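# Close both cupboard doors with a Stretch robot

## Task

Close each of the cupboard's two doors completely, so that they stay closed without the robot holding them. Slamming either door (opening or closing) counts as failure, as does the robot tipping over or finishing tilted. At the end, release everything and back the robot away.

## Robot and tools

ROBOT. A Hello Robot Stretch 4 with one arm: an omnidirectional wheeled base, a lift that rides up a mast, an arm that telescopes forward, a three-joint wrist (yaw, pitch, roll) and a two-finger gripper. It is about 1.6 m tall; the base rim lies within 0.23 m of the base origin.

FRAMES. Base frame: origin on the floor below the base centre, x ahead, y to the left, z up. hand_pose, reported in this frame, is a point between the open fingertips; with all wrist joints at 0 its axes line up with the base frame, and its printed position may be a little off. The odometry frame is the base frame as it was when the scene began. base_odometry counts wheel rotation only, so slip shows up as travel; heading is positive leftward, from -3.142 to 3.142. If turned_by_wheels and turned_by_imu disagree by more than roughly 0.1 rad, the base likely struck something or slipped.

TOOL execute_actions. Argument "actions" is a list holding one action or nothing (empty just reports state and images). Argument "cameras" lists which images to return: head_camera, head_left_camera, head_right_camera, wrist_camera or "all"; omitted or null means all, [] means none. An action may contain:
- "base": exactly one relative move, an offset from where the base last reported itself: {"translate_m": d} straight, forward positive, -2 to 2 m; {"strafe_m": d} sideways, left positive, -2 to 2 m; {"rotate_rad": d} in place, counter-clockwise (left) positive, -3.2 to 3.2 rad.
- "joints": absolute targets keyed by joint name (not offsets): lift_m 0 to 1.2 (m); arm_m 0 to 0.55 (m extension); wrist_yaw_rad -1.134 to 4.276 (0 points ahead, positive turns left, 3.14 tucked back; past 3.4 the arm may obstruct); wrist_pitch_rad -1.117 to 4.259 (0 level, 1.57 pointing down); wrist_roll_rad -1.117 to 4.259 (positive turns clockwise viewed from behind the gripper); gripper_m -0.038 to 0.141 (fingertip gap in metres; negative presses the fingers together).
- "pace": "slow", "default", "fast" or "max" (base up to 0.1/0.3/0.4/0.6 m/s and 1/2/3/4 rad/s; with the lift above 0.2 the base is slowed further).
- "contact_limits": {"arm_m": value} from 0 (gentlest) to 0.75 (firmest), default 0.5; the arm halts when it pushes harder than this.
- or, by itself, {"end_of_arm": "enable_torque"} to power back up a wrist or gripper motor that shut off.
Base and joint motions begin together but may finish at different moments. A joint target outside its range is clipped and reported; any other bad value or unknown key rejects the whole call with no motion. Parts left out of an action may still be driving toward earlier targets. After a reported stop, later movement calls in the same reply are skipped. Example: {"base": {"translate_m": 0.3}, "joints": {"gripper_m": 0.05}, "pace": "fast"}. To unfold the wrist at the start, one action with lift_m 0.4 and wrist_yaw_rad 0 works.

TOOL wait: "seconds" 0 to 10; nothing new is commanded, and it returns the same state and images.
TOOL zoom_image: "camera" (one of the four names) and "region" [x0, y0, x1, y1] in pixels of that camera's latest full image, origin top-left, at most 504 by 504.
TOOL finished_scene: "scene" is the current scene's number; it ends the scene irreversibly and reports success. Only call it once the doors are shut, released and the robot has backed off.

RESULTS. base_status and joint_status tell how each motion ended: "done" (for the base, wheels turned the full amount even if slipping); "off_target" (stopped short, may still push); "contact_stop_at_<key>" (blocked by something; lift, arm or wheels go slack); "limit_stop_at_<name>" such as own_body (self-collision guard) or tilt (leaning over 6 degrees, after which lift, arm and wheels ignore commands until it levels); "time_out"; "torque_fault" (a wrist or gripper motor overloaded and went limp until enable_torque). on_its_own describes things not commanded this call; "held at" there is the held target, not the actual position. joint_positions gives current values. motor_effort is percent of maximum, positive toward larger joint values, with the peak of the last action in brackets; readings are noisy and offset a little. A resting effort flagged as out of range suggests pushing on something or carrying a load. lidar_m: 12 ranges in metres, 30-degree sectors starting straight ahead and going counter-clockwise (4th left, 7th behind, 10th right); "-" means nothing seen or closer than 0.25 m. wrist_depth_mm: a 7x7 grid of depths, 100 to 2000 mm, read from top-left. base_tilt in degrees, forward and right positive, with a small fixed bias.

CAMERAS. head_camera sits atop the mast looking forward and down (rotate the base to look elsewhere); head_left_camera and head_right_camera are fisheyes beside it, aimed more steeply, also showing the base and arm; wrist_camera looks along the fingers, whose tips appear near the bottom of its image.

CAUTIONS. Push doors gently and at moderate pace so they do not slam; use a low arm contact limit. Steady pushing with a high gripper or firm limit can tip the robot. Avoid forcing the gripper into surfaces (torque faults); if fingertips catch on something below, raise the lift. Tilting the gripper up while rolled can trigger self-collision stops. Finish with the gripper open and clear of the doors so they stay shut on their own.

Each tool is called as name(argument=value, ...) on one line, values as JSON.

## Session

execute_actions(actions=[])

Scene clock: 0.00 s.
base_odometry: x=+0.000 y=+0.000 heading=+0.000 (m, m, rad; odometry frame)
turned_by_wheels: +0.000 (rad since the last result)
turned_by_imu: +0.000 (rad since the last result)
base_tilt: forward=+0.4 right=-0.1 (deg)
lidar_m: 1.78 1.75 1.28 1.07 1.06 1.19 1.98 2.17 2.44 2.01 1.85 2.98
base_status: not commanded
joint_positions: lift_m=+0.279 arm_m=-0.002 wrist_yaw_rad=+3.185 wrist_pitch_rad=-0.006 wrist_roll_rad=+0.020 gripper_m=+0.057
joint_status: not commanded
motor_effort: lift_m=+18 arm_m=+0 wrist_yaw_rad=-1 wrist_pitch_rad=-8 wrist_roll_rad=-2 gripper_m=-1 wheel_0=+0 wheel_1=+0 wheel_2=+0 (%)
hand_pose: x=-0.1228 y=+0.0747 z=+0.4590 quat_wxyz=(-0.022, +0.003, +0.010, +1.000) (m; base frame)
wrist_depth_mm: - 150 225 - - 1430 1118 / - 146 146 - - 1430 1118 / - 107 142 - - 1397 1118 / - 111 141 - - 1464 1138 / - 141 189 - - 1537 1098 / 209 - - - 1921 1430 1118 / 208 1499 194 1397 189 1255 1138
pictures: head_camera, head_left_camera, head_right_camera, wrist_camera
camera_calibration (this result's frames):
wrist_camera: T_world_to_cam=[[-0.110519, 0.990403, -0.0829884, -0.0293508], [-0.0610083, -0.0901029, -0.994062, 0.53179], [-0.992, -0.104799, 0.0703808, 0.0743591], [0, 0, 0, 1]] pos_world=[0.102964, 0.0847778, 0.520963]
Images, in order (width x height): head_camera 420x560, head_left_camera 420x672, head_right_camera 420x672, wrist_camera 616x392.

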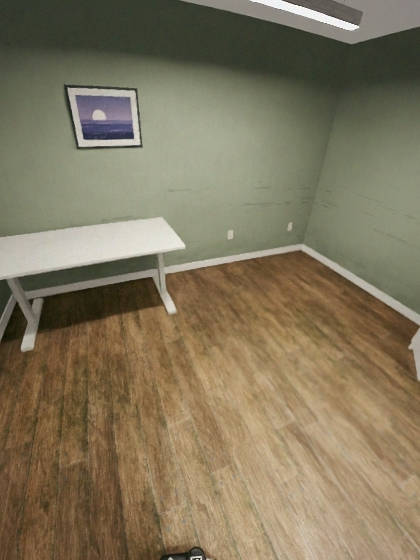

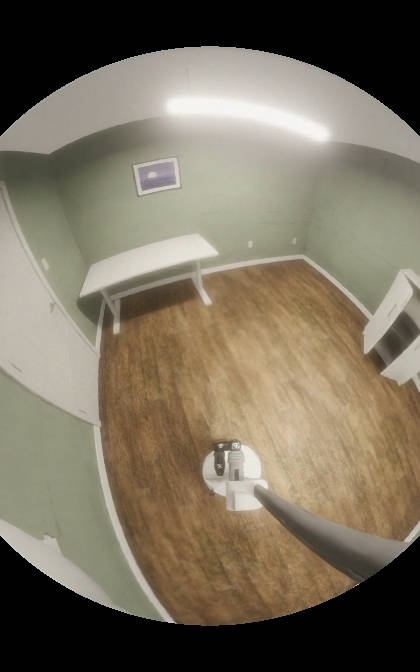

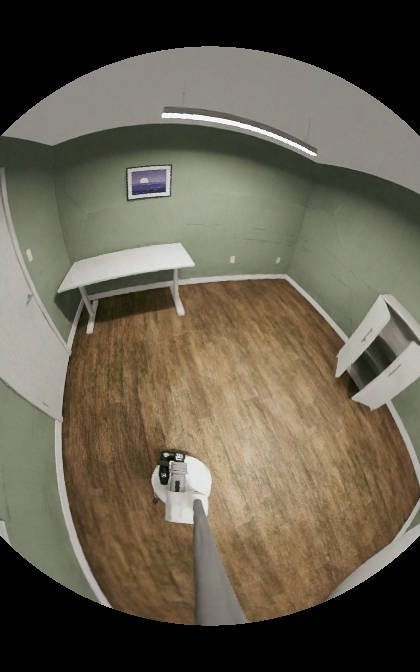

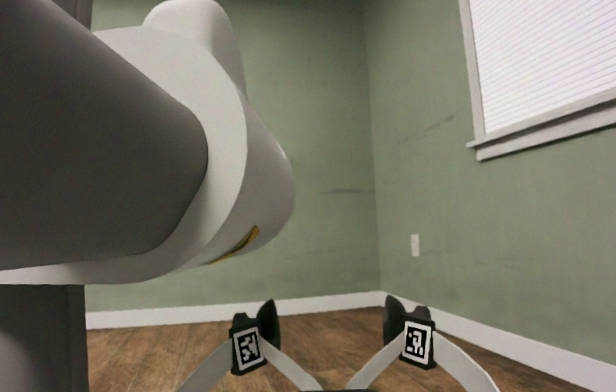

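execute_actions(actions=[{"base":{"rotate_rad":-1.15},"joints":{"lift_m":0.4,"wrist_yaw_rad":0,"gripper_m":0.0}}])

Scene clock: 7.07 s.
base_odometry: x=+0.000 y=+0.000 heading=-1.150 (m, m, rad; odometry frame)
turned_by_wheels: -1.150 (rad since the last result)
turned_by_imu: -1.134 (rad since the last result)
base_tilt: forward=+0.4 right=-0.2 (deg)
lidar_m: 1.87 2.85 1.81 1.76 1.36 1.07 1.06 1.08 1.74 2.16 2.32 2.68
base_status: done
joint_positions: lift_m=+0.400 arm_m=-0.002 wrist_yaw_rad=+0.000 wrist_pitch_rad=-0.006 wrist_roll_rad=+0.020 gripper_m=+0.000
joint_status: all done
motor_effort: lift_m=+22(18) arm_m=+0(0) wrist_yaw_rad=-2(6) wrist_pitch_rad=-6(7) wrist_roll_rad=-1(1) gripper_m=-4(5) wheel_0=+1(6) wheel_1=+1(6) wheel_2=+1(6) (%)
hand_pose: x=+0.4577 y=-0.0873 z=+0.5796 quat_wxyz=(+1.000, +0.010, -0.003, +0.000) (m; base frame)
wrist_depth_mm: - - - - - - - / - - - - - - - / - - - - - - - / - - - - 1863 - - / - - - - 1808 - - / - - - 1537 1808 - - / 1921 1756 1756 189 178 1618 1576
pictures: head_camera, head_left_camera, head_right_camera, wrist_camera
camera_calibration (this result's frames):
wrist_camera: T_world_to_cam=[[0.0674983, -0.994262, -0.0829865, -0.049464], [0.0648548, 0.0873727, -0.994062, 0.630391], [0.995609, 0.0617155, 0.0703801, -0.270446], [0, 0, 0, 1]] pos_world=[0.231714, -0.0875684, 0.641577]
Images, in order (width x height): head_camera 420x560, head_left_camera 420x672, head_right_camera 420x672, wrist_camera 616x392.

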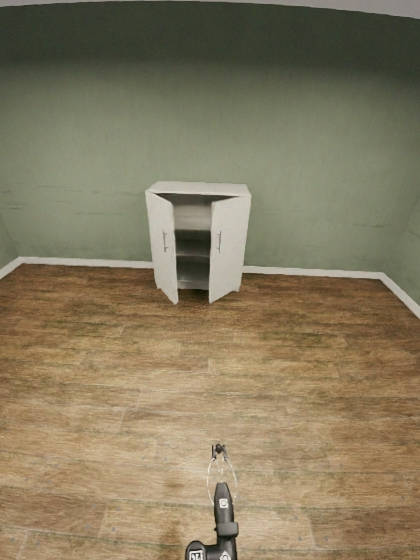

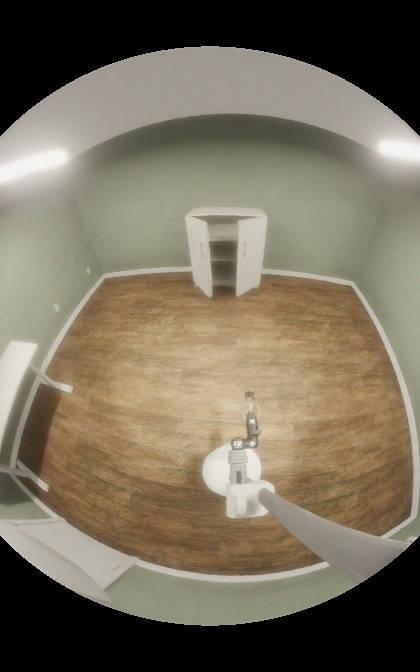

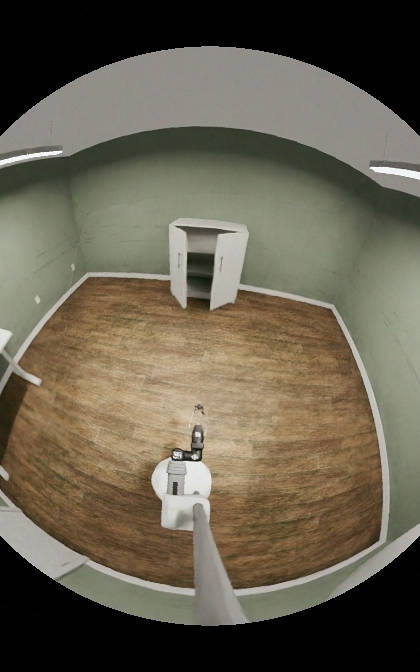

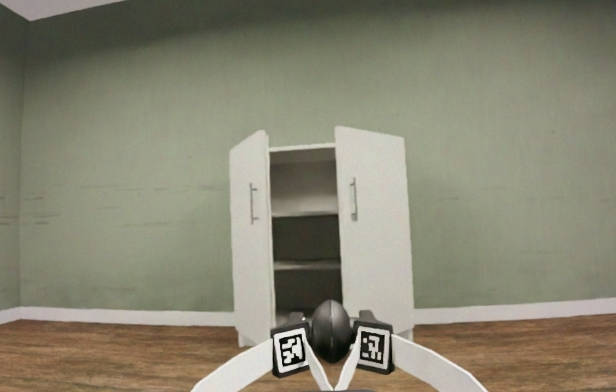

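execute_actions(actions=[{"base":{"translate_m":1.22},"joints":{"lift_m":0.15},"pace":"max"}], cameras=[])

execute_actions(actions=[{"base":{"rotate_rad":-0.17},"pace":"fast"}])

Scene clock: 28.13 s.
base_odometry: x=+0.499 y=-1.113 heading=-1.150 (m, m, rad; odometry frame)
turned_by_wheels: +0.000 (rad since the last result)
turned_by_imu: -0.001 (rad since the last result)
base_tilt: forward=+0.4 right=-0.1 (deg)
lidar_m: 0.64 0.70 2.29 1.93 1.78 2.32 2.29 2.46 2.32 2.26 1.87 0.65
base_status: done
joint_positions: lift_m=+0.150 arm_m=-0.002 wrist_yaw_rad=+0.000 wrist_pitch_rad=-0.006 wrist_roll_rad=+0.020 gripper_m=+0.000
joint_status: all done
motor_effort: lift_m=+16(17) arm_m=+0(0) wrist_yaw_rad=+0(3) wrist_pitch_rad=-7(9) wrist_roll_rad=+2(0) gripper_m=-3(5) wheel_0=+0(8) wheel_1=+0(6) wheel_2=-1(11) (%)
hand_pose: x=+0.4577 y=-0.0874 z=+0.3301 quat_wxyz=(+1.000, +0.010, -0.003, +0.000) (m; base frame)
wrist_depth_mm: 1430 991 1229 1182 480 603 1138 / 1397 891 1182 976 466 574 1138 / 1366 960 1205 1205 452 559 1098 / 1366 891 1255 1205 455 544 1118 / 1336 917 1205 1205 452 535 1098 / 1336 891 1160 1138 427 517 1060 / 1138 831 798 189 178 508 732
pictures: none
No camera images: the call's "cameras" was empty. Leave "cameras" out to get every camera's image.

Scene clock: 28.90 s.
base_odometry: x=+0.499 y=-1.113 heading=-1.320 (m, m, rad; odometry frame)
turned_by_wheels: -0.170 (rad since the last result)
turned_by_imu: -0.168 (rad since the last result)
base_tilt: forward=+0.4 right=-0.2 (deg)
lidar_m: 0.67 0.64 1.93 2.41 1.78 2.18 2.26 2.34 2.42 2.27 2.22 0.87
base_status: done
joint_positions: lift_m=+0.150 arm_m=-0.002 wrist_yaw_rad=+0.000 wrist_pitch_rad=-0.006 wrist_roll_rad=+0.020 gripper_m=+0.000
joint_status: not commanded
motor_effort: lift_m=+16(16) arm_m=+0(0) wrist_yaw_rad=+2(0) wrist_pitch_rad=-8(8) wrist_roll_rad=+0(0) gripper_m=-4(4) wheel_0=+1(4) wheel_1=+0(6) wheel_2=-1(6) (%)
hand_pose: x=+0.4577 y=-0.0874 z=+0.3301 quat_wxyz=(+1.000, +0.010, -0.003, +0.000) (m; base frame)
wrist_depth_mm: 866 1182 1205 504 676 1281 1336 / 809 1138 931 492 654 1308 1281 / 878 1118 1229 500 627 1255 1308 / 820 1160 1205 492 609 1255 1281 / 866 1182 1182 480 597 1229 1255 / 854 1118 1160 449 585 1182 1229 / 768 778 768 189 178 960 976
pictures: head_camera, head_left_camera, head_right_camera, wrist_camera
camera_calibration (this result's frames):
wrist_camera: T_world_to_cam=[[0.0669899, -0.994297, -0.0829866, -0.0700835], [0.0648986, 0.0873396, -0.994062, 0.38236], [0.995641, 0.0612064, 0.0703793, -0.252892], [0, 0, 0, 1]] pos_world=[0.231669, -0.0876004, 0.392072]
Images, in order (width x height): head_camera 420x560, head_left_camera 420x672, head_right_camera 420x672, wrist_camera 616x392.

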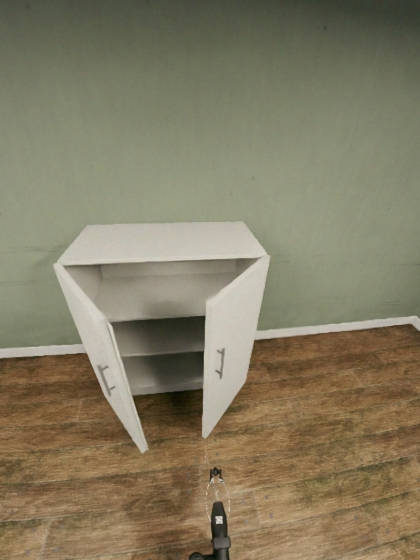

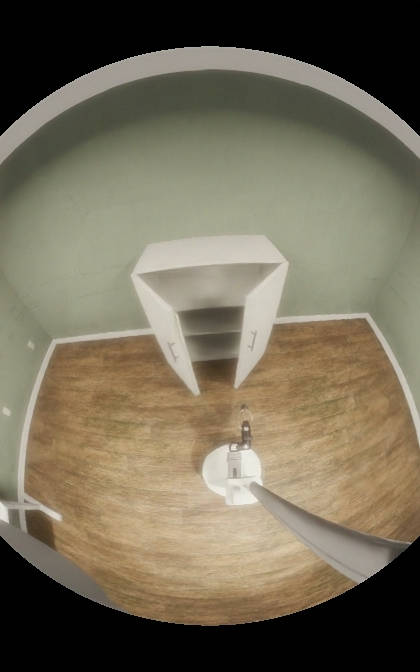

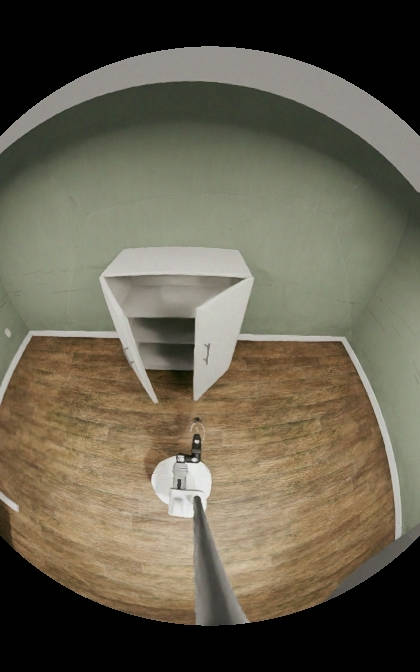

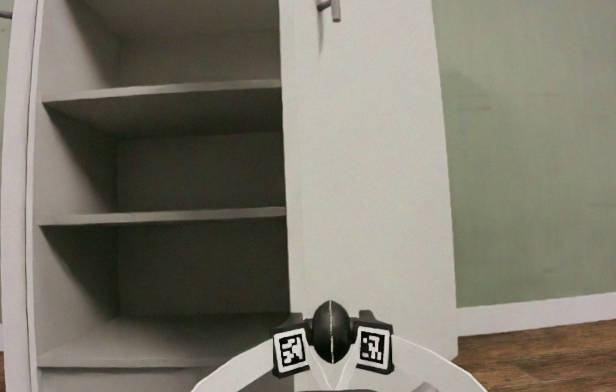

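execute_actions(actions=[{"base":{"strafe_m":-0.04},"joints":{"arm_m":0.2},"pace":"fast"}], cameras=["wrist_camera"])

Scene clock: 42.03 s.
base_odometry: x=+0.460 y=-1.123 heading=-1.320 (m, m, rad; odometry frame)
turned_by_wheels: +0.000 (rad since the last result)
turned_by_imu: +0.000 (rad since the last result)
base_tilt: forward=+0.5 right=-0.1 (deg)
lidar_m: 0.64 0.66 1.96 2.48 1.85 2.27 2.27 2.33 2.41 2.23 2.20 0.95
base_status: done
joint_positions: lift_m=+0.150 arm_m=+0.198 wrist_yaw_rad=+0.000 wrist_pitch_rad=-0.006 wrist_roll_rad=+0.020 gripper_m=+0.000
joint_status: all done
motor_effort: lift_m=+16(16) arm_m=+9(8) wrist_yaw_rad=-1(1) wrist_pitch_rad=-6(9) wrist_roll_rad=+0(0) gripper_m=-5(4) wheel_0=+0(9) wheel_1=+0(6) wheel_2=+0(1) (%)
hand_pose: x=+0.6578 y=-0.0874 z=+0.3301 quat_wxyz=(+1.000, +0.010, -0.003, +0.000) (m; base frame)
wrist_depth_mm: 904 1025 273 324 449 1118 1098 / 723 759 270 320 439 1060 1078 / 946 1008 266 314 427 1060 1078 / 891 976 263 309 415 1042 1060 / 931 976 262 303 404 1025 1025 / 917 976 260 271 397 1008 1025 / 768 741 249 189 178 854 946
pictures: wrist_camera
camera_calibration (this result's frames):
wrist_camera: T_world_to_cam=[[0.0671822, -0.994284, -0.0829799, -0.0835601], [0.0649791, 0.0873514, -0.994056, 0.369343], [0.995623, 0.0613909, 0.0704762, -0.452125], [0, 0, 0, 1]] pos_world=[0.43176, -0.0875888, 0.392078]
Images, in order (width x height): wrist_camera 616x392.

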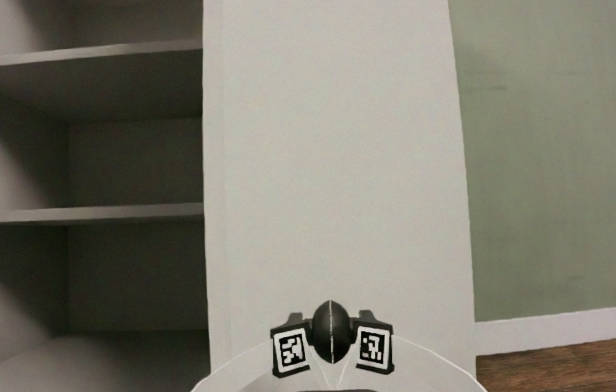

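execute_actions(actions=[{"base":{"translate_m":0.05},"joints":{"arm_m":0.53},"pace":"slow","contact_limits":{"arm_m":0.2}}], cameras=["head_camera","wrist_camera"])

Scene clock: 54.47 s.
base_odometry: x=+0.472 y=-1.171 heading=-1.320 (m, m, rad; odometry frame)
turned_by_wheels: +0.000 (rad since the last result)
turned_by_imu: +0.000 (rad since the last result)
base_tilt: forward=+0.4 right=-0.1 (deg)
lidar_m: 0.91 0.62 1.91 2.47 1.84 2.29 2.32 2.36 2.42 2.23 2.15 1.00
base_status: done
joint_positions: lift_m=+0.150 arm_m=+0.490 wrist_yaw_rad=-0.006 wrist_pitch_rad=-0.007 wrist_roll_rad=+0.020 gripper_m=+0.000
joint_status: arm_m contact_stop (moved +0.291 of +0.332)
on_its_own: arm_m is slack since a contact_stop (your +0.530 is given up); wrist_yaw_rad is at rest, and its effort (+17) is outside its rest range (-13 to +13)
motor_effort: lift_m=+16(16) arm_m=+0(21) wrist_yaw_rad=+17(35) wrist_pitch_rad=-5(9) wrist_roll_rad=+0(0) gripper_m=-1(5) wheel_0=+5(6) wheel_1=+2(4) wheel_2=-6(9) (%)
contact_limits: arm_m 0.2
hand_pose: x=+0.9484 y=-0.0893 z=+0.3304 quat_wxyz=(+1.000, +0.010, -0.004, -0.003) (m; base frame)
wrist_depth_mm: 236 237 239 243 244 247 248 / 234 236 238 240 240 242 245 / 230 234 234 237 238 241 243 / 228 229 232 233 236 238 242 / 224 226 230 232 233 235 236 / 223 225 226 228 230 232 234 / 220 223 224 195 178 229 232
pictures: head_camera, wrist_camera
camera_calibration (this result's frames):
wrist_camera: T_world_to_cam=[[0.060732, -0.994705, -0.0829062, -0.0988882], [0.0666271, 0.0869141, -0.993985, 0.349308], [0.995928, 0.0548429, 0.0715528, -0.742617], [0, 0, 0, 1]] pos_world=[0.722326, -0.0879972, 0.392145]
Images, in order (width x height): head_camera 420x560, wrist_camera 616x392.

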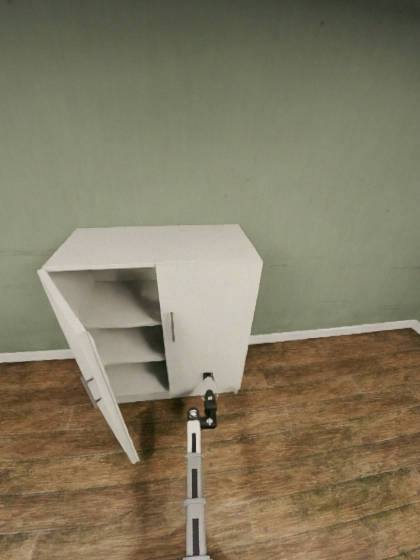

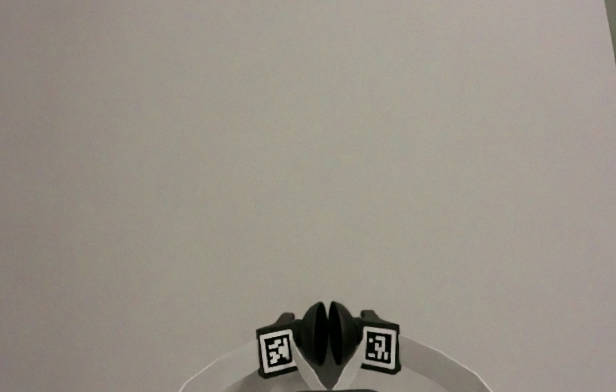

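execute_actions(actions=[{"base":{"strafe_m":0.2},"joints":{"arm_m":0.0,"wrist_yaw_rad":-1.0},"pace":"max"}], cameras=[])

execute_actions(actions=[{"base":{"strafe_m":0.59},"pace":"max"}], cameras=[])

execute_actions(actions=[{"base":{"rotate_rad":-0.44},"joints":{"wrist_yaw_rad":0.0},"pace":"fast"}], cameras=["head_camera","wrist_camera"])

Scene clock: 82.80 s.
base_odometry: x=+0.666 y=-1.122 heading=-1.320 (m, m, rad; odometry frame)
turned_by_wheels: +0.000 (rad since the last result)
turned_by_imu: +0.000 (rad since the last result)
base_tilt: forward=+0.5 right=-0.1 (deg)
lidar_m: 0.56 0.57 1.87 2.27 1.68 2.05 2.34 2.37 2.59 2.44 2.13 0.95
base_status: done
joint_positions: lift_m=+0.150 arm_m=+0.002 wrist_yaw_rad=-1.000 wrist_pitch_rad=-0.006 wrist_roll_rad=+0.020 gripper_m=+0.000
joint_status: all done
motor_effort: lift_m=+16(16) arm_m=-9(10) wrist_yaw_rad=+1(11) wrist_pitch_rad=-7(7) wrist_roll_rad=+0(1) gripper_m=-5(4) wheel_0=+0(12) wheel_1=+0(8) wheel_2=+1(5) (%)
hand_pose: x=+0.2547 y=-0.2900 z=+0.3301 quat_wxyz=(+0.877, +0.007, -0.007, -0.480) (m; base frame)
wrist_depth_mm: 741 1430 1808 - - - - / 732 1366 1808 - - - 1983 / 732 1397 1808 - - - 1983 / 732 1366 1808 - - - 1863 / 707 1366 1756 - - - 1921 / 699 1336 1576 1808 1708 1576 1464 / 699 1060 1060 189 178 960 976
pictures: none
No camera images: the call's "cameras" was empty. Leave "cameras" out to get every camera's image.

Scene clock: 85.17 s.
base_odometry: x=+1.238 y=-0.975 heading=-1.320 (m, m, rad; odometry frame)
turned_by_wheels: +0.000 (rad since the last result)
turned_by_imu: +0.000 (rad since the last result)
base_tilt: forward=+0.5 right=+0.0 (deg)
lidar_m: 0.87 1.38 1.77 1.67 1.18 1.24 2.35 2.45 3.19 3.02 1.35 0.70
base_status: done
joint_positions: lift_m=+0.150 arm_m=+0.002 wrist_yaw_rad=-1.000 wrist_pitch_rad=-0.006 wrist_roll_rad=+0.020 gripper_m=+0.000
joint_status: not commanded
motor_effort: lift_m=+16(16) arm_m=-9(9) wrist_yaw_rad=+1(0) wrist_pitch_rad=-8(8) wrist_roll_rad=+1(0) gripper_m=-5(4) wheel_0=+1(12) wheel_1=+1(13) wheel_2=+1(3) (%)
hand_pose: x=+0.2548 y=-0.2900 z=+0.3301 quat_wxyz=(+0.877, +0.007, -0.007, -0.479) (m; base frame)
wrist_depth_mm: 564 564 609 - - - - / 544 559 597 - - - - / 544 549 591 - - - - / 535 539 580 - - - - / 525 539 574 - - - - / 525 525 574 1255 1708 1537 1499 / 512 525 530 189 178 991 976
pictures: none
No camera images: the call's "cameras" was empty. Leave "cameras" out to get every camera's image.

Scene clock: 86.27 s.
base_odometry: x=+1.238 y=-0.975 heading=-1.759 (m, m, rad; odometry frame)
turned_by_wheels: -0.440 (rad since the last result)
turned_by_imu: -0.434 (rad since the last result)
base_tilt: forward=+0.6 right=-0.1 (deg)
lidar_m: 0.69 1.04 1.39 1.73 1.68 1.21 1.36 2.35 2.48 3.16 3.04 0.71
base_status: done
joint_positions: lift_m=+0.150 arm_m=+0.002 wrist_yaw_rad=+0.000 wrist_pitch_rad=-0.006 wrist_roll_rad=+0.020 gripper_m=+0.000
joint_status: all done
motor_effort: lift_m=+16(16) arm_m=-9(9) wrist_yaw_rad=+0(7) wrist_pitch_rad=-6(9) wrist_roll_rad=+3(0) gripper_m=-5(5) wheel_0=+1(7) wheel_1=+0(10) wheel_2=+0(9) (%)
hand_pose: x=+0.4609 y=-0.0875 z=+0.3301 quat_wxyz=(+1.000, +0.010, -0.003, +0.000) (m; base frame)
wrist_depth_mm: 1008 1098 621 539 521 1921 - / 1025 1060 621 544 512 1808 - / 1008 1060 615 539 500 1756 - / 991 1008 591 535 496 1060 - / 991 1008 597 525 492 1078 - / 960 1008 597 508 477 1060 1464 / 946 976 585 189 178 976 946
pictures: head_camera, wrist_camera
camera_calibration (this result's frames):
wrist_camera: T_world_to_cam=[[0.0666204, -0.994336, -0.0828081, -0.0702998], [0.0649917, 0.0871406, -0.994074, 0.382119], [0.995659, 0.0608438, 0.0704289, -0.256181], [0, 0, 0, 1]] pos_world=[0.234918, -0.0876127, 0.392076]
Images, in order (width x height): head_camera 420x560, wrist_camera 616x392.

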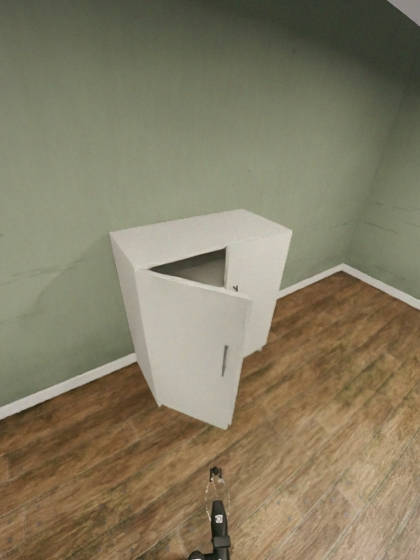

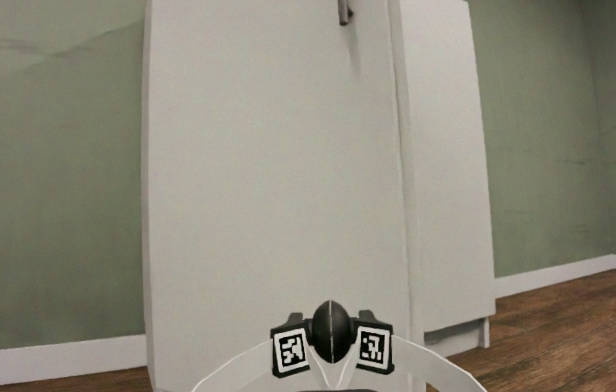

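execute_actions(actions=[{"base":{"translate_m":0.13},"joints":{"arm_m":0.12},"pace":"fast"}], cameras=[])

execute_actions(actions=[{"joints":{"arm_m":0.53},"pace":"slow","contact_limits":{"arm_m":0.2}}], cameras=["head_camera","wrist_camera"])

Scene clock: 93.67 s.
base_odometry: x=+1.213 y=-1.103 heading=-1.759 (m, m, rad; odometry frame)
turned_by_wheels: +0.000 (rad since the last result)
turned_by_imu: +0.000 (rad since the last result)
base_tilt: forward=+0.6 right=-0.1 (deg)
lidar_m: 0.54 0.76 1.27 1.82 1.73 1.32 1.45 2.48 2.62 3.08 2.97 0.60
base_status: done
joint_positions: lift_m=+0.150 arm_m=+0.118 wrist_yaw_rad=+0.000 wrist_pitch_rad=-0.006 wrist_roll_rad=+0.020 gripper_m=+0.000
joint_status: all done
motor_effort: lift_m=+16(16) arm_m=+9(10) wrist_yaw_rad=-1(2) wrist_pitch_rad=-8(8) wrist_roll_rad=+1(1) gripper_m=-5(5) wheel_0=+1(5) wheel_1=+0(4) wheel_2=+1(9) (%)
hand_pose: x=+0.5778 y=-0.0874 z=+0.3301 quat_wxyz=(+1.000, +0.010, -0.003, +0.000) (m; base frame)
wrist_depth_mm: 820 387 332 290 259 262 1808 / 798 382 329 287 258 258 1808 / 798 379 327 286 257 251 1756 / 788 370 322 285 256 250 1661 / 788 368 317 282 253 239 1618 / 768 366 315 272 246 236 1366 / 768 366 315 189 178 232 960
pictures: none
No camera images: the call's "cameras" was empty. Leave "cameras" out to get every camera's image.

Scene clock: 97.87 s.
base_odometry: x=+1.213 y=-1.102 heading=-1.760 (m, m, rad; odometry frame)
turned_by_wheels: -0.001 (rad since the last result)
turned_by_imu: -0.001 (rad since the last result)
base_tilt: forward=+0.3 right=-0.1 (deg)
lidar_m: 0.77 0.78 1.26 1.79 1.73 1.33 1.45 2.45 2.59 3.06 2.96 1.06
base_status: not commanded
joint_positions: lift_m=+0.150 arm_m=+0.452 wrist_yaw_rad=-0.015 wrist_pitch_rad=-0.006 wrist_roll_rad=+0.020 gripper_m=+0.000
joint_status: arm_m contact_stop (moved +0.333 of +0.412)
on_its_own: arm_m is slack since a contact_stop (your +0.530 is given up); wrist_yaw_rad is at rest, and its effort (+41) is outside its rest range (-13 to +13)
motor_effort: lift_m=+16(16) arm_m=+0(20) wrist_yaw_rad=+41(45) wrist_pitch_rad=-8(8) wrist_roll_rad=+0(1) gripper_m=-6(5) wheel_0=+1(0) wheel_1=+1(1) wheel_2=-15(15) (%)
contact_limits: arm_m 0.2
hand_pose: x=+0.9097 y=-0.0916 z=+0.3301 quat_wxyz=(+1.000, +0.010, -0.003, -0.007) (m; base frame)
wrist_depth_mm: 183 198 219 243 274 373 439 / 181 196 216 239 268 362 430 / 180 195 213 236 262 355 415 / 178 193 211 233 259 347 404 / 176 190 209 229 254 340 399 / 173 188 206 220 252 332 392 / 172 185 198 181 179 330 379
pictures: head_camera, wrist_camera
camera_calibration (this result's frames):
wrist_camera: T_world_to_cam=[[0.0524699, -0.995183, -0.0828054, -0.091474], [0.066318, 0.0862091, -0.994067, 0.352042], [0.996418, 0.0466671, 0.0705219, -0.704784], [0, 0, 0, 1]] pos_world=[0.683712, -0.0884924, 0.392081]
Images, in order (width x height): head_camera 420x560, wrist_camera 616x392.

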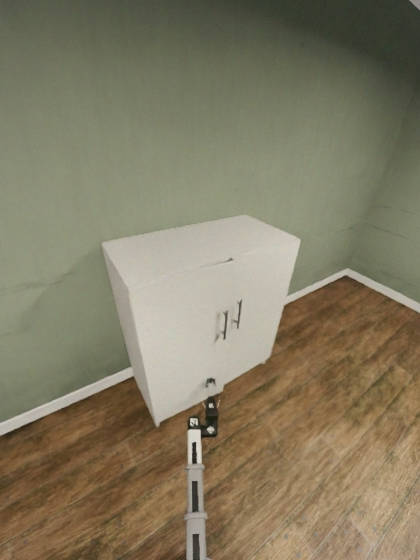

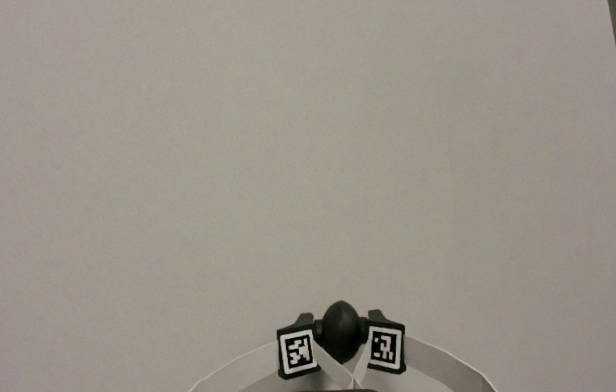

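zoom_image(camera="head_camera", region=[180, 230, 300, 350])

Region (180, 230, 300, 350) of head_camera's 420x560 image, scaled by 4.200, with more detail than that image has.

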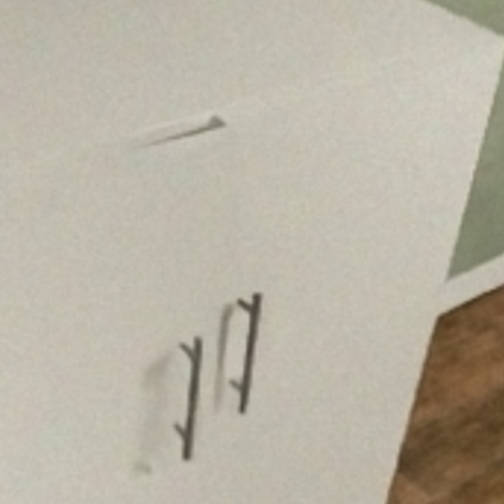

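execute_actions(actions=[{"base":{"strafe_m":-0.69},"joints":{"arm_m":0.0},"pace":"max"}], cameras=[])

execute_actions(actions=[{"base":{"rotate_rad":0.53},"joints":{"lift_m":0.55,"gripper_m":0.06},"pace":"max"}], cameras=["head_camera","wrist_camera"])

Scene clock: 124.87 s.
base_odometry: x=+0.536 y=-0.972 heading=-1.760 (m, m, rad; odometry frame)
turned_by_wheels: +0.000 (rad since the last result)
turned_by_imu: +0.000 (rad since the last result)
base_tilt: forward=+0.4 right=-0.1 (deg)
lidar_m: 1.14 1.03 1.11 2.28 2.12 1.67 2.22 2.14 2.23 2.46 2.36 2.19
base_status: done
joint_positions: lift_m=+0.150 arm_m=+0.002 wrist_yaw_rad=+0.000 wrist_pitch_rad=-0.006 wrist_roll_rad=+0.020 gripper_m=+0.000
joint_status: all done
motor_effort: lift_m=+16(16) arm_m=-9(7) wrist_yaw_rad=+0(42) wrist_pitch_rad=-8(10) wrist_roll_rad=+0(1) gripper_m=-5(5) wheel_0=+0(13) wheel_1=+0(14) wheel_2=+0(14) (%)
hand_pose: x=+0.4610 y=-0.0875 z=+0.3301 quat_wxyz=(+1.000, +0.010, -0.003, +0.000) (m; base frame)
wrist_depth_mm: 809 866 991 1661 1863 - - / 788 866 1008 1661 1863 - - / 788 866 976 1576 1808 - - / 798 854 960 1576 1808 - - / 778 842 931 1537 1708 - - / 768 831 917 1464 1618 1537 1430 / 759 842 931 188 178 976 931
pictures: none
No camera images: the call's "cameras" was empty. Leave "cameras" out to get every camera's image.

Scene clock: 126.47 s.
base_odometry: x=+0.536 y=-0.972 heading=-1.230 (m, m, rad; odometry frame)
turned_by_wheels: +0.530 (rad since the last result)
turned_by_imu: +0.523 (rad since the last result)
base_tilt: forward=+0.4 right=-0.1 (deg)
lidar_m: 1.04 1.13 2.29 1.98 1.68 2.22 2.17 2.21 2.44 2.37 2.18 1.10
base_status: done
joint_positions: lift_m=+0.550 arm_m=+0.002 wrist_yaw_rad=+0.000 wrist_pitch_rad=-0.006 wrist_roll_rad=+0.020 gripper_m=+0.060
joint_status: all done
motor_effort: lift_m=+21(24) arm_m=-9(9) wrist_yaw_rad=+0(2) wrist_pitch_rad=-7(6) wrist_roll_rad=+1(0) gripper_m=-3(5) wheel_0=+1(7) wheel_1=+0(10) wheel_2=+0(8) (%)
hand_pose: x=+0.4610 y=-0.0874 z=+0.7298 quat_wxyz=(+1.000, +0.010, -0.003, +0.000) (m; base frame)
wrist_depth_mm: 1464 1430 1397 1366 1366 1336 1308 / 1430 1430 1397 1366 1336 1366 1308 / 1397 1366 891 878 866 854 1308 / 1366 878 866 866 854 854 1308 / 1397 878 854 854 842 854 1255 / 1366 878 854 820 842 831 1255 / 1336 866 195 831 191 831 1255
pictures: head_camera, wrist_camera
camera_calibration (this result's frames):
wrist_camera: T_world_to_cam=[[0.0672726, -0.994293, -0.0828047, -0.0373263], [0.06504, 0.0871864, -0.994067, 0.779343], [0.995612, 0.0614878, 0.070534, -0.284427], [0, 0, 0, 1]] pos_world=[0.235002, -0.0875725, 0.79169]
Images, in order (width x height): head_camera 420x560, wrist_camera 616x392.

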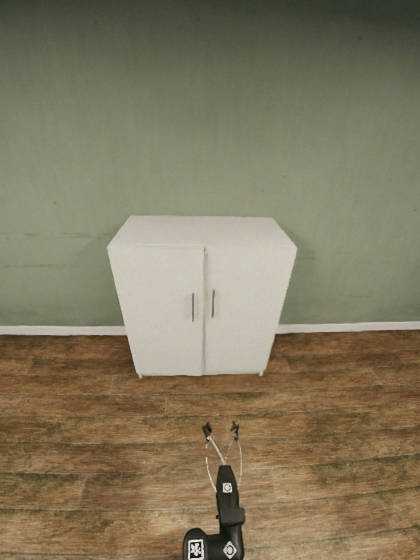

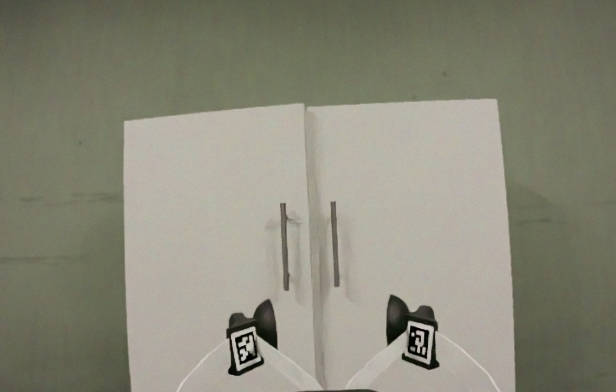

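zoom_image(camera="wrist_camera", region=[240, 90, 400, 310])

Region (240, 90, 400, 310) of wrist_camera's 616x392 image, scaled by 2.291; it fills the left 367 columns of this view, and the rest is white.

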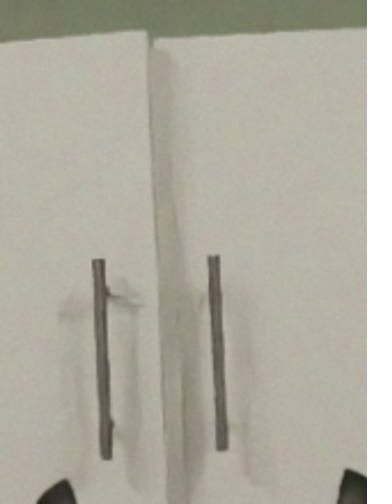

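execute_actions(actions=[{"base":{"translate_m":0.28},"joints":{"arm_m":0.17},"pace":"fast"}], cameras=["wrist_camera"])

Scene clock: 136.10 s.
base_odometry: x=+0.629 y=-1.236 heading=-1.231 (m, m, rad; odometry frame)
turned_by_wheels: +0.000 (rad since the last result)
turned_by_imu: +0.000 (rad since the last result)
base_tilt: forward=+0.4 right=-0.1 (deg)
lidar_m: 0.75 0.85 1.85 2.34 1.79 2.32 2.44 2.56 2.45 2.37 1.78 0.84
base_status: done
joint_positions: lift_m=+0.550 arm_m=+0.168 wrist_yaw_rad=+0.000 wrist_pitch_rad=-0.006 wrist_roll_rad=+0.020 gripper_m=+0.060
joint_status: all done
motor_effort: lift_m=+21(21) arm_m=+9(10) wrist_yaw_rad=-1(0) wrist_pitch_rad=-8(7) wrist_roll_rad=+0(2) gripper_m=-3(2) wheel_0=-1(8) wheel_1=-1(6) wheel_2=+0(11) (%)
hand_pose: x=+0.6278 y=-0.0874 z=+0.7297 quat_wxyz=(+1.000, +0.010, -0.003, +0.000) (m; base frame)
wrist_depth_mm: 455 442 424 445 439 436 430 / 452 436 424 436 436 427 427 / 445 430 415 433 433 430 421 / 439 424 413 424 424 424 418 / 436 421 410 404 424 415 410 / 427 418 402 399 421 413 407 / 424 410 195 415 191 404 404
pictures: wrist_camera
camera_calibration (this result's frames):
wrist_camera: T_world_to_cam=[[0.067261, -0.994293, -0.0828125, -0.0485381], [0.0649294, 0.0871866, -0.994074, 0.768537], [0.99562, 0.0614855, 0.0704231, -0.450424], [0, 0, 0, 1]] pos_world=[0.401815, -0.0875727, 0.791683]
Images, in order (width x height): wrist_camera 616x392.

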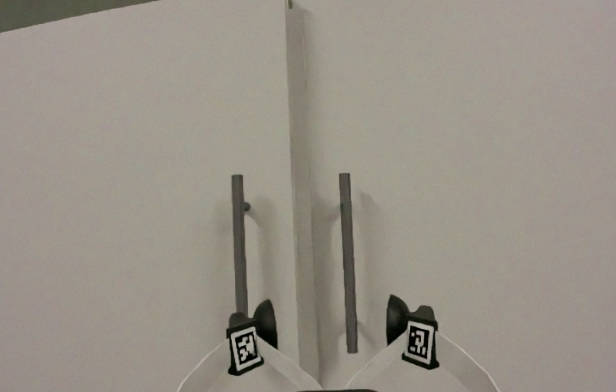

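execute_actions(actions=[{"base":{"strafe_m":-0.022},"joints":{"arm_m":0.3,"gripper_m":0.05},"contact_limits":{"arm_m":0.15}}], cameras=["wrist_camera"])

Scene clock: 147.30 s.
base_odometry: x=+0.608 y=-1.244 heading=-1.230 (m, m, rad; odometry frame)
turned_by_wheels: +0.000 (rad since the last result)
turned_by_imu: +0.000 (rad since the last result)
base_tilt: forward=+0.4 right=-0.1 (deg)
lidar_m: 0.75 0.81 1.85 2.37 1.81 2.34 2.43 2.56 2.43 2.34 1.81 0.84
base_status: done
joint_positions: lift_m=+0.550 arm_m=+0.298 wrist_yaw_rad=+0.000 wrist_pitch_rad=-0.006 wrist_roll_rad=+0.020 gripper_m=+0.050
joint_status: all done
motor_effort: lift_m=+21(21) arm_m=+10(10) wrist_yaw_rad=-2(1) wrist_pitch_rad=-8(8) wrist_roll_rad=+0(1) gripper_m=-2(4) wheel_0=+0(7) wheel_1=+1(8) wheel_2=+0(1) (%)
contact_limits: arm_m 0.15
hand_pose: x=+0.7577 y=-0.0874 z=+0.7297 quat_wxyz=(+1.000, +0.010, -0.003, +0.000) (m; base frame)
wrist_depth_mm: 306 297 286 312 310 306 300 / 303 291 285 310 306 301 298 / 297 289 279 306 303 298 294 / 294 286 277 300 297 297 293 / 291 281 276 298 294 293 290 / 289 281 271 294 291 289 285 / 285 278 190 287 186 285 283
pictures: wrist_camera
camera_calibration (this result's frames):
wrist_camera: T_world_to_cam=[[0.0670999, -0.994304, -0.0828105, -0.0572023], [0.0649742, 0.0871759, -0.994072, 0.760079], [0.995628, 0.0613215, 0.0704536, -0.579797], [0, 0, 0, 1]] pos_world=[0.531715, -0.087583, 0.791685]
Images, in order (width x height): wrist_camera 616x392.

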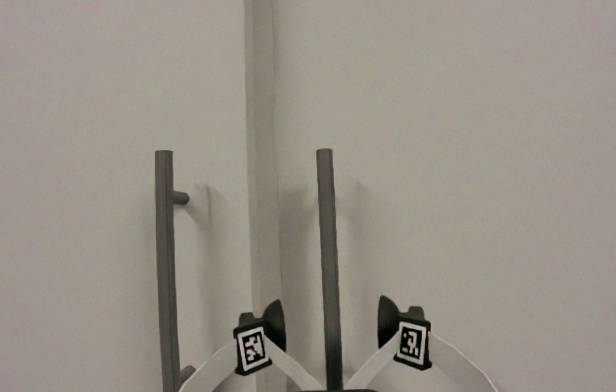

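execute_actions(actions=[{"joints":{"arm_m":0.35},"pace":"slow","contact_limits":{"arm_m":0.15}}], cameras=[])

execute_actions(actions=[{"joints":{"gripper_m":-0.01}}], cameras=["wrist_camera"])

Scene clock: 156.00 s.
base_odometry: x=+0.608 y=-1.243 heading=-1.231 (m, m, rad; odometry frame)
turned_by_wheels: -0.001 (rad since the last result)
turned_by_imu: -0.001 (rad since the last result)
base_tilt: forward=+0.5 right=-0.2 (deg)
lidar_m: 0.76 0.82 1.88 2.35 1.82 2.34 2.44 2.52 2.44 2.34 1.78 0.83
base_status: not commanded
joint_positions: lift_m=+0.550 arm_m=+0.339 wrist_yaw_rad=-0.007 wrist_pitch_rad=-0.007 wrist_roll_rad=+0.020 gripper_m=+0.050
joint_status: arm_m contact_stop (moved +0.040 of +0.052)
on_its_own: arm_m is slack since a contact_stop (your +0.350 is given up); wrist_yaw_rad is at rest, and its effort (+18) is outside its rest range (-13 to +13)
motor_effort: lift_m=+21(21) arm_m=+0(16) wrist_yaw_rad=+18(21) wrist_pitch_rad=-6(10) wrist_roll_rad=+0(0) gripper_m=-1(3) wheel_0=+2(2) wheel_1=+4(4) wheel_2=-13(14) (%)
contact_limits: arm_m 0.15
hand_pose: x=+0.7973 y=-0.0893 z=+0.7300 quat_wxyz=(+1.000, +0.010, -0.004, -0.003) (m; base frame)
wrist_depth_mm: 260 253 248 273 270 267 265 / 258 249 246 270 267 264 263 / 254 246 241 267 264 263 259 / 251 241 238 265 263 258 256 / 249 240 236 262 260 256 254 / 245 236 232 259 256 253 252 / 241 235 187 237 187 250 248
pictures: none
No camera images: the call's "cameras" was empty. Leave "cameras" out to get every camera's image.

not run: a stop came earlier in this reply.

execute_actions(actions=[{"joints":{"gripper_m":0.028,"arm_m":0.335}}], cameras=["wrist_camera"])

execute_actions(actions=[{"joints":{"arm_m":0.355},"pace":"slow","contact_limits":{"arm_m":0.15}}], cameras=["wrist_camera"])

Scene clock: 165.90 s.
base_odometry: x=+0.608 y=-1.244 heading=-1.230 (m, m, rad; odometry frame)
turned_by_wheels: +0.001 (rad since the last result)
turned_by_imu: +0.001 (rad since the last result)
base_tilt: forward=+0.5 right=-0.1 (deg)
lidar_m: 0.76 0.83 1.87 2.34 1.82 2.36 2.43 2.55 2.45 2.35 1.77 0.84
base_status: not commanded
joint_positions: lift_m=+0.550 arm_m=+0.336 wrist_yaw_rad=+0.000 wrist_pitch_rad=-0.006 wrist_roll_rad=+0.020 gripper_m=+0.028
joint_status: all done
motor_effort: lift_m=+21(21) arm_m=-6(6) wrist_yaw_rad=+0(17) wrist_pitch_rad=-7(6) wrist_roll_rad=+1(0) gripper_m=-4(3) wheel_0=+2(2) wheel_1=+1(4) wheel_2=-1(14) (%)
hand_pose: x=+0.7955 y=-0.0875 z=+0.7298 quat_wxyz=(+1.000, +0.010, -0.003, +0.000) (m; base frame)
wrist_depth_mm: 263 254 248 274 270 267 263 / 260 251 245 271 267 265 263 / 256 247 241 267 264 260 259 / 253 242 239 264 262 258 255 / 249 240 237 262 258 255 252 / 247 237 235 257 255 252 249 / 245 237 231 237 182 249 248
pictures: wrist_camera
camera_calibration (this result's frames):
wrist_camera: T_world_to_cam=[[0.0668726, -0.994313, -0.0828829, -0.0595699], [0.0651497, 0.087243, -0.994054, 0.757529], [0.995632, 0.0610752, 0.0706134, -0.617548], [0, 0, 0, 1]] pos_world=[0.569481, -0.0876034, 0.791695]
Images, in order (width x height): wrist_camera 616x392.

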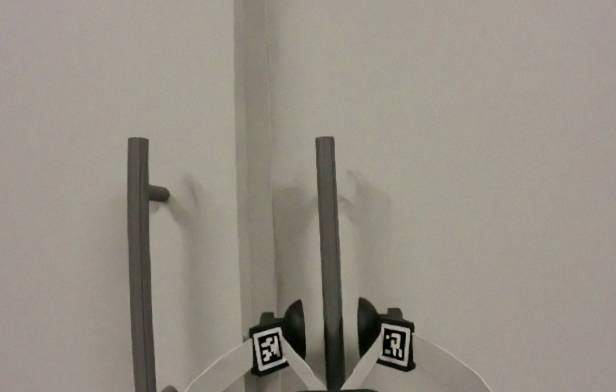

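Scene clock: 167.07 s.
base_odometry: x=+0.608 y=-1.244 heading=-1.230 (m, m, rad; odometry frame)
turned_by_wheels: +0.000 (rad since the last result)
turned_by_imu: +0.000 (rad since the last result)
base_tilt: forward=+0.5 right=-0.1 (deg)
lidar_m: 0.75 0.82 1.87 2.37 1.81 2.38 2.45 2.55 2.44 2.35 1.79 0.82
base_status: not commanded
joint_positions: lift_m=+0.550 arm_m=+0.353 wrist_yaw_rad=+0.000 wrist_pitch_rad=-0.006 wrist_roll_rad=+0.020 gripper_m=+0.028
joint_status: all done
motor_effort: lift_m=+21(21) arm_m=+10(13) wrist_yaw_rad=+0(0) wrist_pitch_rad=-5(8) wrist_roll_rad=+1(0) gripper_m=-5(3) wheel_0=+1(2) wheel_1=+1(1) wheel_2=-1(1) (%)
contact_limits: arm_m 0.15
hand_pose: x=+0.8127 y=-0.0875 z=+0.7298 quat_wxyz=(+1.000, +0.010, -0.003, +0.000) (m; base frame)
wrist_depth_mm: 244 235 230 257 253 249 247 / 240 232 228 254 250 247 245 / 237 229 225 250 247 245 242 / 234 224 223 248 244 242 239 / 233 221 219 245 243 238 236 / 229 220 217 241 238 236 233 / 226 216 213 208 181 233 230
pictures: wrist_camera
camera_calibration (this result's frames):
wrist_camera: T_world_to_cam=[[0.0668727, -0.994313, -0.0828829, -0.0607196], [0.0651481, 0.0872429, -0.994055, 0.75641], [0.995632, 0.0610754, 0.0706118, -0.634663], [0, 0, 0, 1]] pos_world=[0.586673, -0.0876033, 0.791694]
Images, in order (width x height): wrist_camera 616x392.

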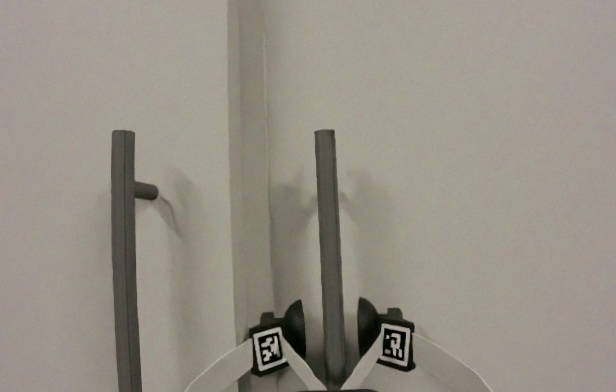

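execute_actions(actions=[{"joints":{"gripper_m":-0.015}}], cameras=[])

execute_actions(actions=[{"joints":{"arm_m":0.23},"base":{"strafe_m":-0.015},"pace":"slow","contact_limits":{"arm_m":0.4}}], cameras=["head_camera","wrist_camera"])

Scene clock: 172.00 s.
base_odometry: x=+0.608 y=-1.244 heading=-1.231 (m, m, rad; odometry frame)
turned_by_wheels: +0.000 (rad since the last result)
turned_by_imu: +0.000 (rad since the last result)
base_tilt: forward=+0.4 right=-0.3 (deg)
lidar_m: 0.76 0.80 1.83 2.38 1.79 2.38 2.42 2.54 2.43 2.35 1.79 0.80
base_status: not commanded
joint_positions: lift_m=+0.550 arm_m=+0.354 wrist_yaw_rad=-0.001 wrist_pitch_rad=-0.006 wrist_roll_rad=+0.020 gripper_m=-0.015
joint_status: all done
motor_effort: lift_m=+21(21) arm_m=+7(10) wrist_yaw_rad=-1(4) wrist_pitch_rad=-7(8) wrist_roll_rad=+2(1) gripper_m=-13(14) wheel_0=+0(2) wheel_1=-1(1) wheel_2=-1(1) (%)
hand_pose: x=+0.8131 y=-0.0878 z=+0.7297 quat_wxyz=(+1.000, +0.010, -0.003, -0.001) (m; base frame)
wrist_depth_mm: 235 224 220 248 247 245 243 / 232 222 217 248 245 241 240 / 229 217 216 244 242 240 238 / 225 214 213 241 238 236 236 / 223 213 209 238 236 234 233 / 220 211 208 220 233 231 229 / 218 208 178 198 177 229 228
pictures: none
No camera images: the call's "cameras" was empty. Leave "cameras" out to get every camera's image.

Scene clock: 174.53 s.
base_odometry: x=+0.594 y=-1.249 heading=-1.232 (m, m, rad; odometry frame)
turned_by_wheels: -0.002 (rad since the last result)
turned_by_imu: -0.002 (rad since the last result)
base_tilt: forward=+0.5 right=-0.2 (deg)
lidar_m: 0.65 0.76 1.88 2.39 1.80 2.34 2.44 2.56 2.42 2.31 1.77 0.73
base_status: done
joint_positions: lift_m=+0.550 arm_m=+0.232 wrist_yaw_rad=-0.013 wrist_pitch_rad=-0.005 wrist_roll_rad=+0.020 gripper_m=-0.014
joint_status: all done
on_its_own: wrist_yaw_rad is at rest, and its effort (+36) is outside its rest range (-13 to +13)
motor_effort: lift_m=+21(21) arm_m=-11(12) wrist_yaw_rad=+36(38) wrist_pitch_rad=-10(10) wrist_roll_rad=+1(1) gripper_m=-17(17) wheel_0=-10(13) wheel_1=-5(6) wheel_2=-6(5) (%)
contact_limits: arm_m 0.4
hand_pose: x=+0.6903 y=-0.0912 z=+0.7295 quat_wxyz=(+1.000, +0.010, -0.003, -0.007) (m; base frame)
wrist_depth_mm: 310 287 290 243 264 291 314 / 307 282 289 240 260 286 306 / 301 278 285 234 257 279 304 / 297 273 278 229 253 276 298 / 296 267 274 226 249 271 293 / 294 264 267 223 244 268 287 / 291 262 257 184 181 208 282
pictures: head_camera, wrist_camera
camera_calibration (this result's frames):
wrist_camera: T_world_to_cam=[[0.0539358, -0.995094, -0.0829394, -0.0473552], [0.065456, 0.086405, -0.994107, 0.764225], [0.996397, 0.0481891, 0.0697952, -0.513627], [0, 0, 0, 1]] pos_world=[0.464307, -0.0884045, 0.791643]
Images, in order (width x height): head_camera 420x560, wrist_camera 616x392.

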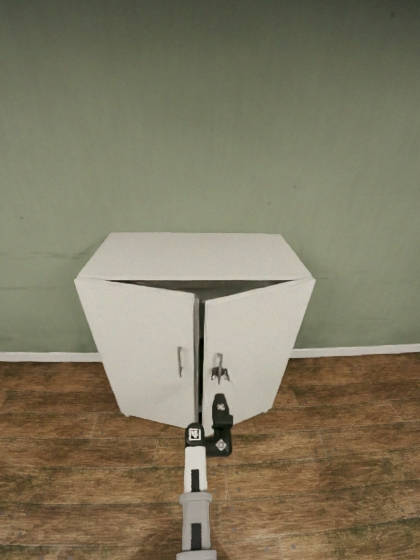

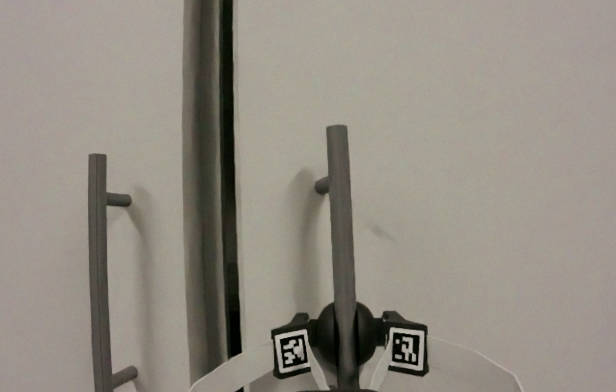

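execute_actions(actions=[{"joints":{"gripper_m":0.04},"base":{"strafe_m":-0.012}}], cameras=[])

execute_actions(actions=[{"joints":{"arm_m":0.16},"pace":"fast"}], cameras=[])

execute_actions(actions=[{"joints":{"lift_m":0.38,"gripper_m":0.0},"base":{"strafe_m":0.185},"pace":"fast"}], cameras=["head_camera","wrist_camera"])

Scene clock: 187.13 s.
base_odometry: x=+0.583 y=-1.253 heading=-1.233 (m, m, rad; odometry frame)
turned_by_wheels: +0.000 (rad since the last result)
turned_by_imu: +0.000 (rad since the last result)
base_tilt: forward=+0.5 right=-0.1 (deg)
lidar_m: 0.66 0.79 1.84 2.38 1.83 2.35 2.43 2.58 2.42 2.30 1.79 0.75
base_status: done
joint_positions: lift_m=+0.550 arm_m=+0.232 wrist_yaw_rad=+0.000 wrist_pitch_rad=-0.006 wrist_roll_rad=+0.020 gripper_m=+0.040
joint_status: all done
motor_effort: lift_m=+21(21) arm_m=-9(11) wrist_yaw_rad=-1(34) wrist_pitch_rad=-12(10) wrist_roll_rad=-1(0) gripper_m=-3(18) wheel_0=+0(10) wheel_1=-1(13) wheel_2=-2(6) (%)
hand_pose: x=+0.6910 y=-0.0875 z=+0.7296 quat_wxyz=(+1.000, +0.010, -0.003, +0.000) (m; base frame)
wrist_depth_mm: 315 291 276 262 279 297 315 / 314 286 272 257 276 294 312 / 307 281 270 254 272 289 306 / 306 271 279 246 265 285 301 / 301 270 274 244 264 279 297 / 297 267 270 240 256 278 291 / 294 266 246 236 185 273 286
pictures: none
No camera images: the call's "cameras" was empty. Leave "cameras" out to get every camera's image.

Scene clock: 188.10 s.
base_odometry: x=+0.583 y=-1.253 heading=-1.233 (m, m, rad; odometry frame)
turned_by_wheels: +0.000 (rad since the last result)
turned_by_imu: +0.000 (rad since the last result)
base_tilt: forward=+0.4 right=-0.1 (deg)
lidar_m: 0.67 0.79 1.84 2.39 1.83 2.40 2.45 2.55 2.40 2.33 1.79 0.75
base_status: not commanded
joint_positions: lift_m=+0.550 arm_m=+0.162 wrist_yaw_rad=+0.000 wrist_pitch_rad=-0.006 wrist_roll_rad=+0.020 gripper_m=+0.040
joint_status: all done
motor_effort: lift_m=+21(21) arm_m=-9(10) wrist_yaw_rad=+0(0) wrist_pitch_rad=-7(8) wrist_roll_rad=+1(0) gripper_m=-2(2) wheel_0=+0(0) wheel_1=-1(1) wheel_2=-2(2) (%)
hand_pose: x=+0.6210 y=-0.0874 z=+0.7297 quat_wxyz=(+1.000, +0.010, -0.003, +0.000) (m; base frame)
wrist_depth_mm: 410 377 357 330 355 379 404 / 404 373 353 330 349 377 394 / 402 364 345 322 345 368 389 / 397 359 343 319 338 364 382 / 392 359 340 312 336 357 377 / 384 353 334 309 325 353 373 / 382 351 330 300 184 347 364
pictures: none
No camera images: the call's "cameras" was empty. Leave "cameras" out to get every camera's image.

Scene clock: 189.73 s.
base_odometry: x=+0.757 y=-1.191 heading=-1.233 (m, m, rad; odometry frame)
turned_by_wheels: +0.000 (rad since the last result)
turned_by_imu: +0.000 (rad since the last result)
base_tilt: forward=+0.4 right=-0.2 (deg)
lidar_m: 0.70 0.82 1.89 2.20 1.68 2.09 2.43 2.55 2.60 2.49 1.79 0.71
base_status: done
joint_positions: lift_m=+0.380 arm_m=+0.162 wrist_yaw_rad=+0.000 wrist_pitch_rad=-0.006 wrist_roll_rad=+0.020 gripper_m=+0.000
joint_status: all done
motor_effort: lift_m=+14(15) arm_m=-9(9) wrist_yaw_rad=-1(0) wrist_pitch_rad=-7(6) wrist_roll_rad=+2(1) gripper_m=-6(3) wheel_0=+0(11) wheel_1=-1(10) wheel_2=+0(1) (%)
hand_pose: x=+0.6210 y=-0.0874 z=+0.5602 quat_wxyz=(+1.000, +0.010, -0.003, +0.000) (m; base frame)
wrist_depth_mm: 477 436 399 370 351 324 336 / 469 430 397 366 345 322 327 / 466 427 392 364 340 314 324 / 459 421 387 359 338 312 322 / 452 415 382 353 336 309 317 / 449 410 377 343 329 304 310 / 442 410 377 189 178 300 306
pictures: head_camera, wrist_camera
camera_calibration (this result's frames):
wrist_camera: T_world_to_cam=[[0.0670213, -0.994302, -0.0828988, -0.0619871], [0.0649007, 0.0872541, -0.99407, 0.600515], [0.995639, 0.0612436, 0.0703788, -0.431694], [0, 0, 0, 1]] pos_world=[0.394992, -0.0875928, 0.622198]
Images, in order (width x height): head_camera 420x560, wrist_camera 616x392.

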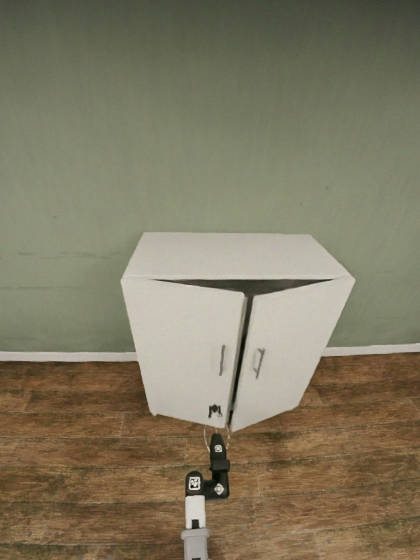

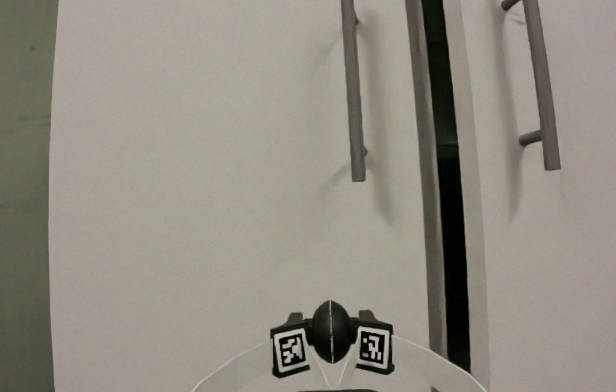

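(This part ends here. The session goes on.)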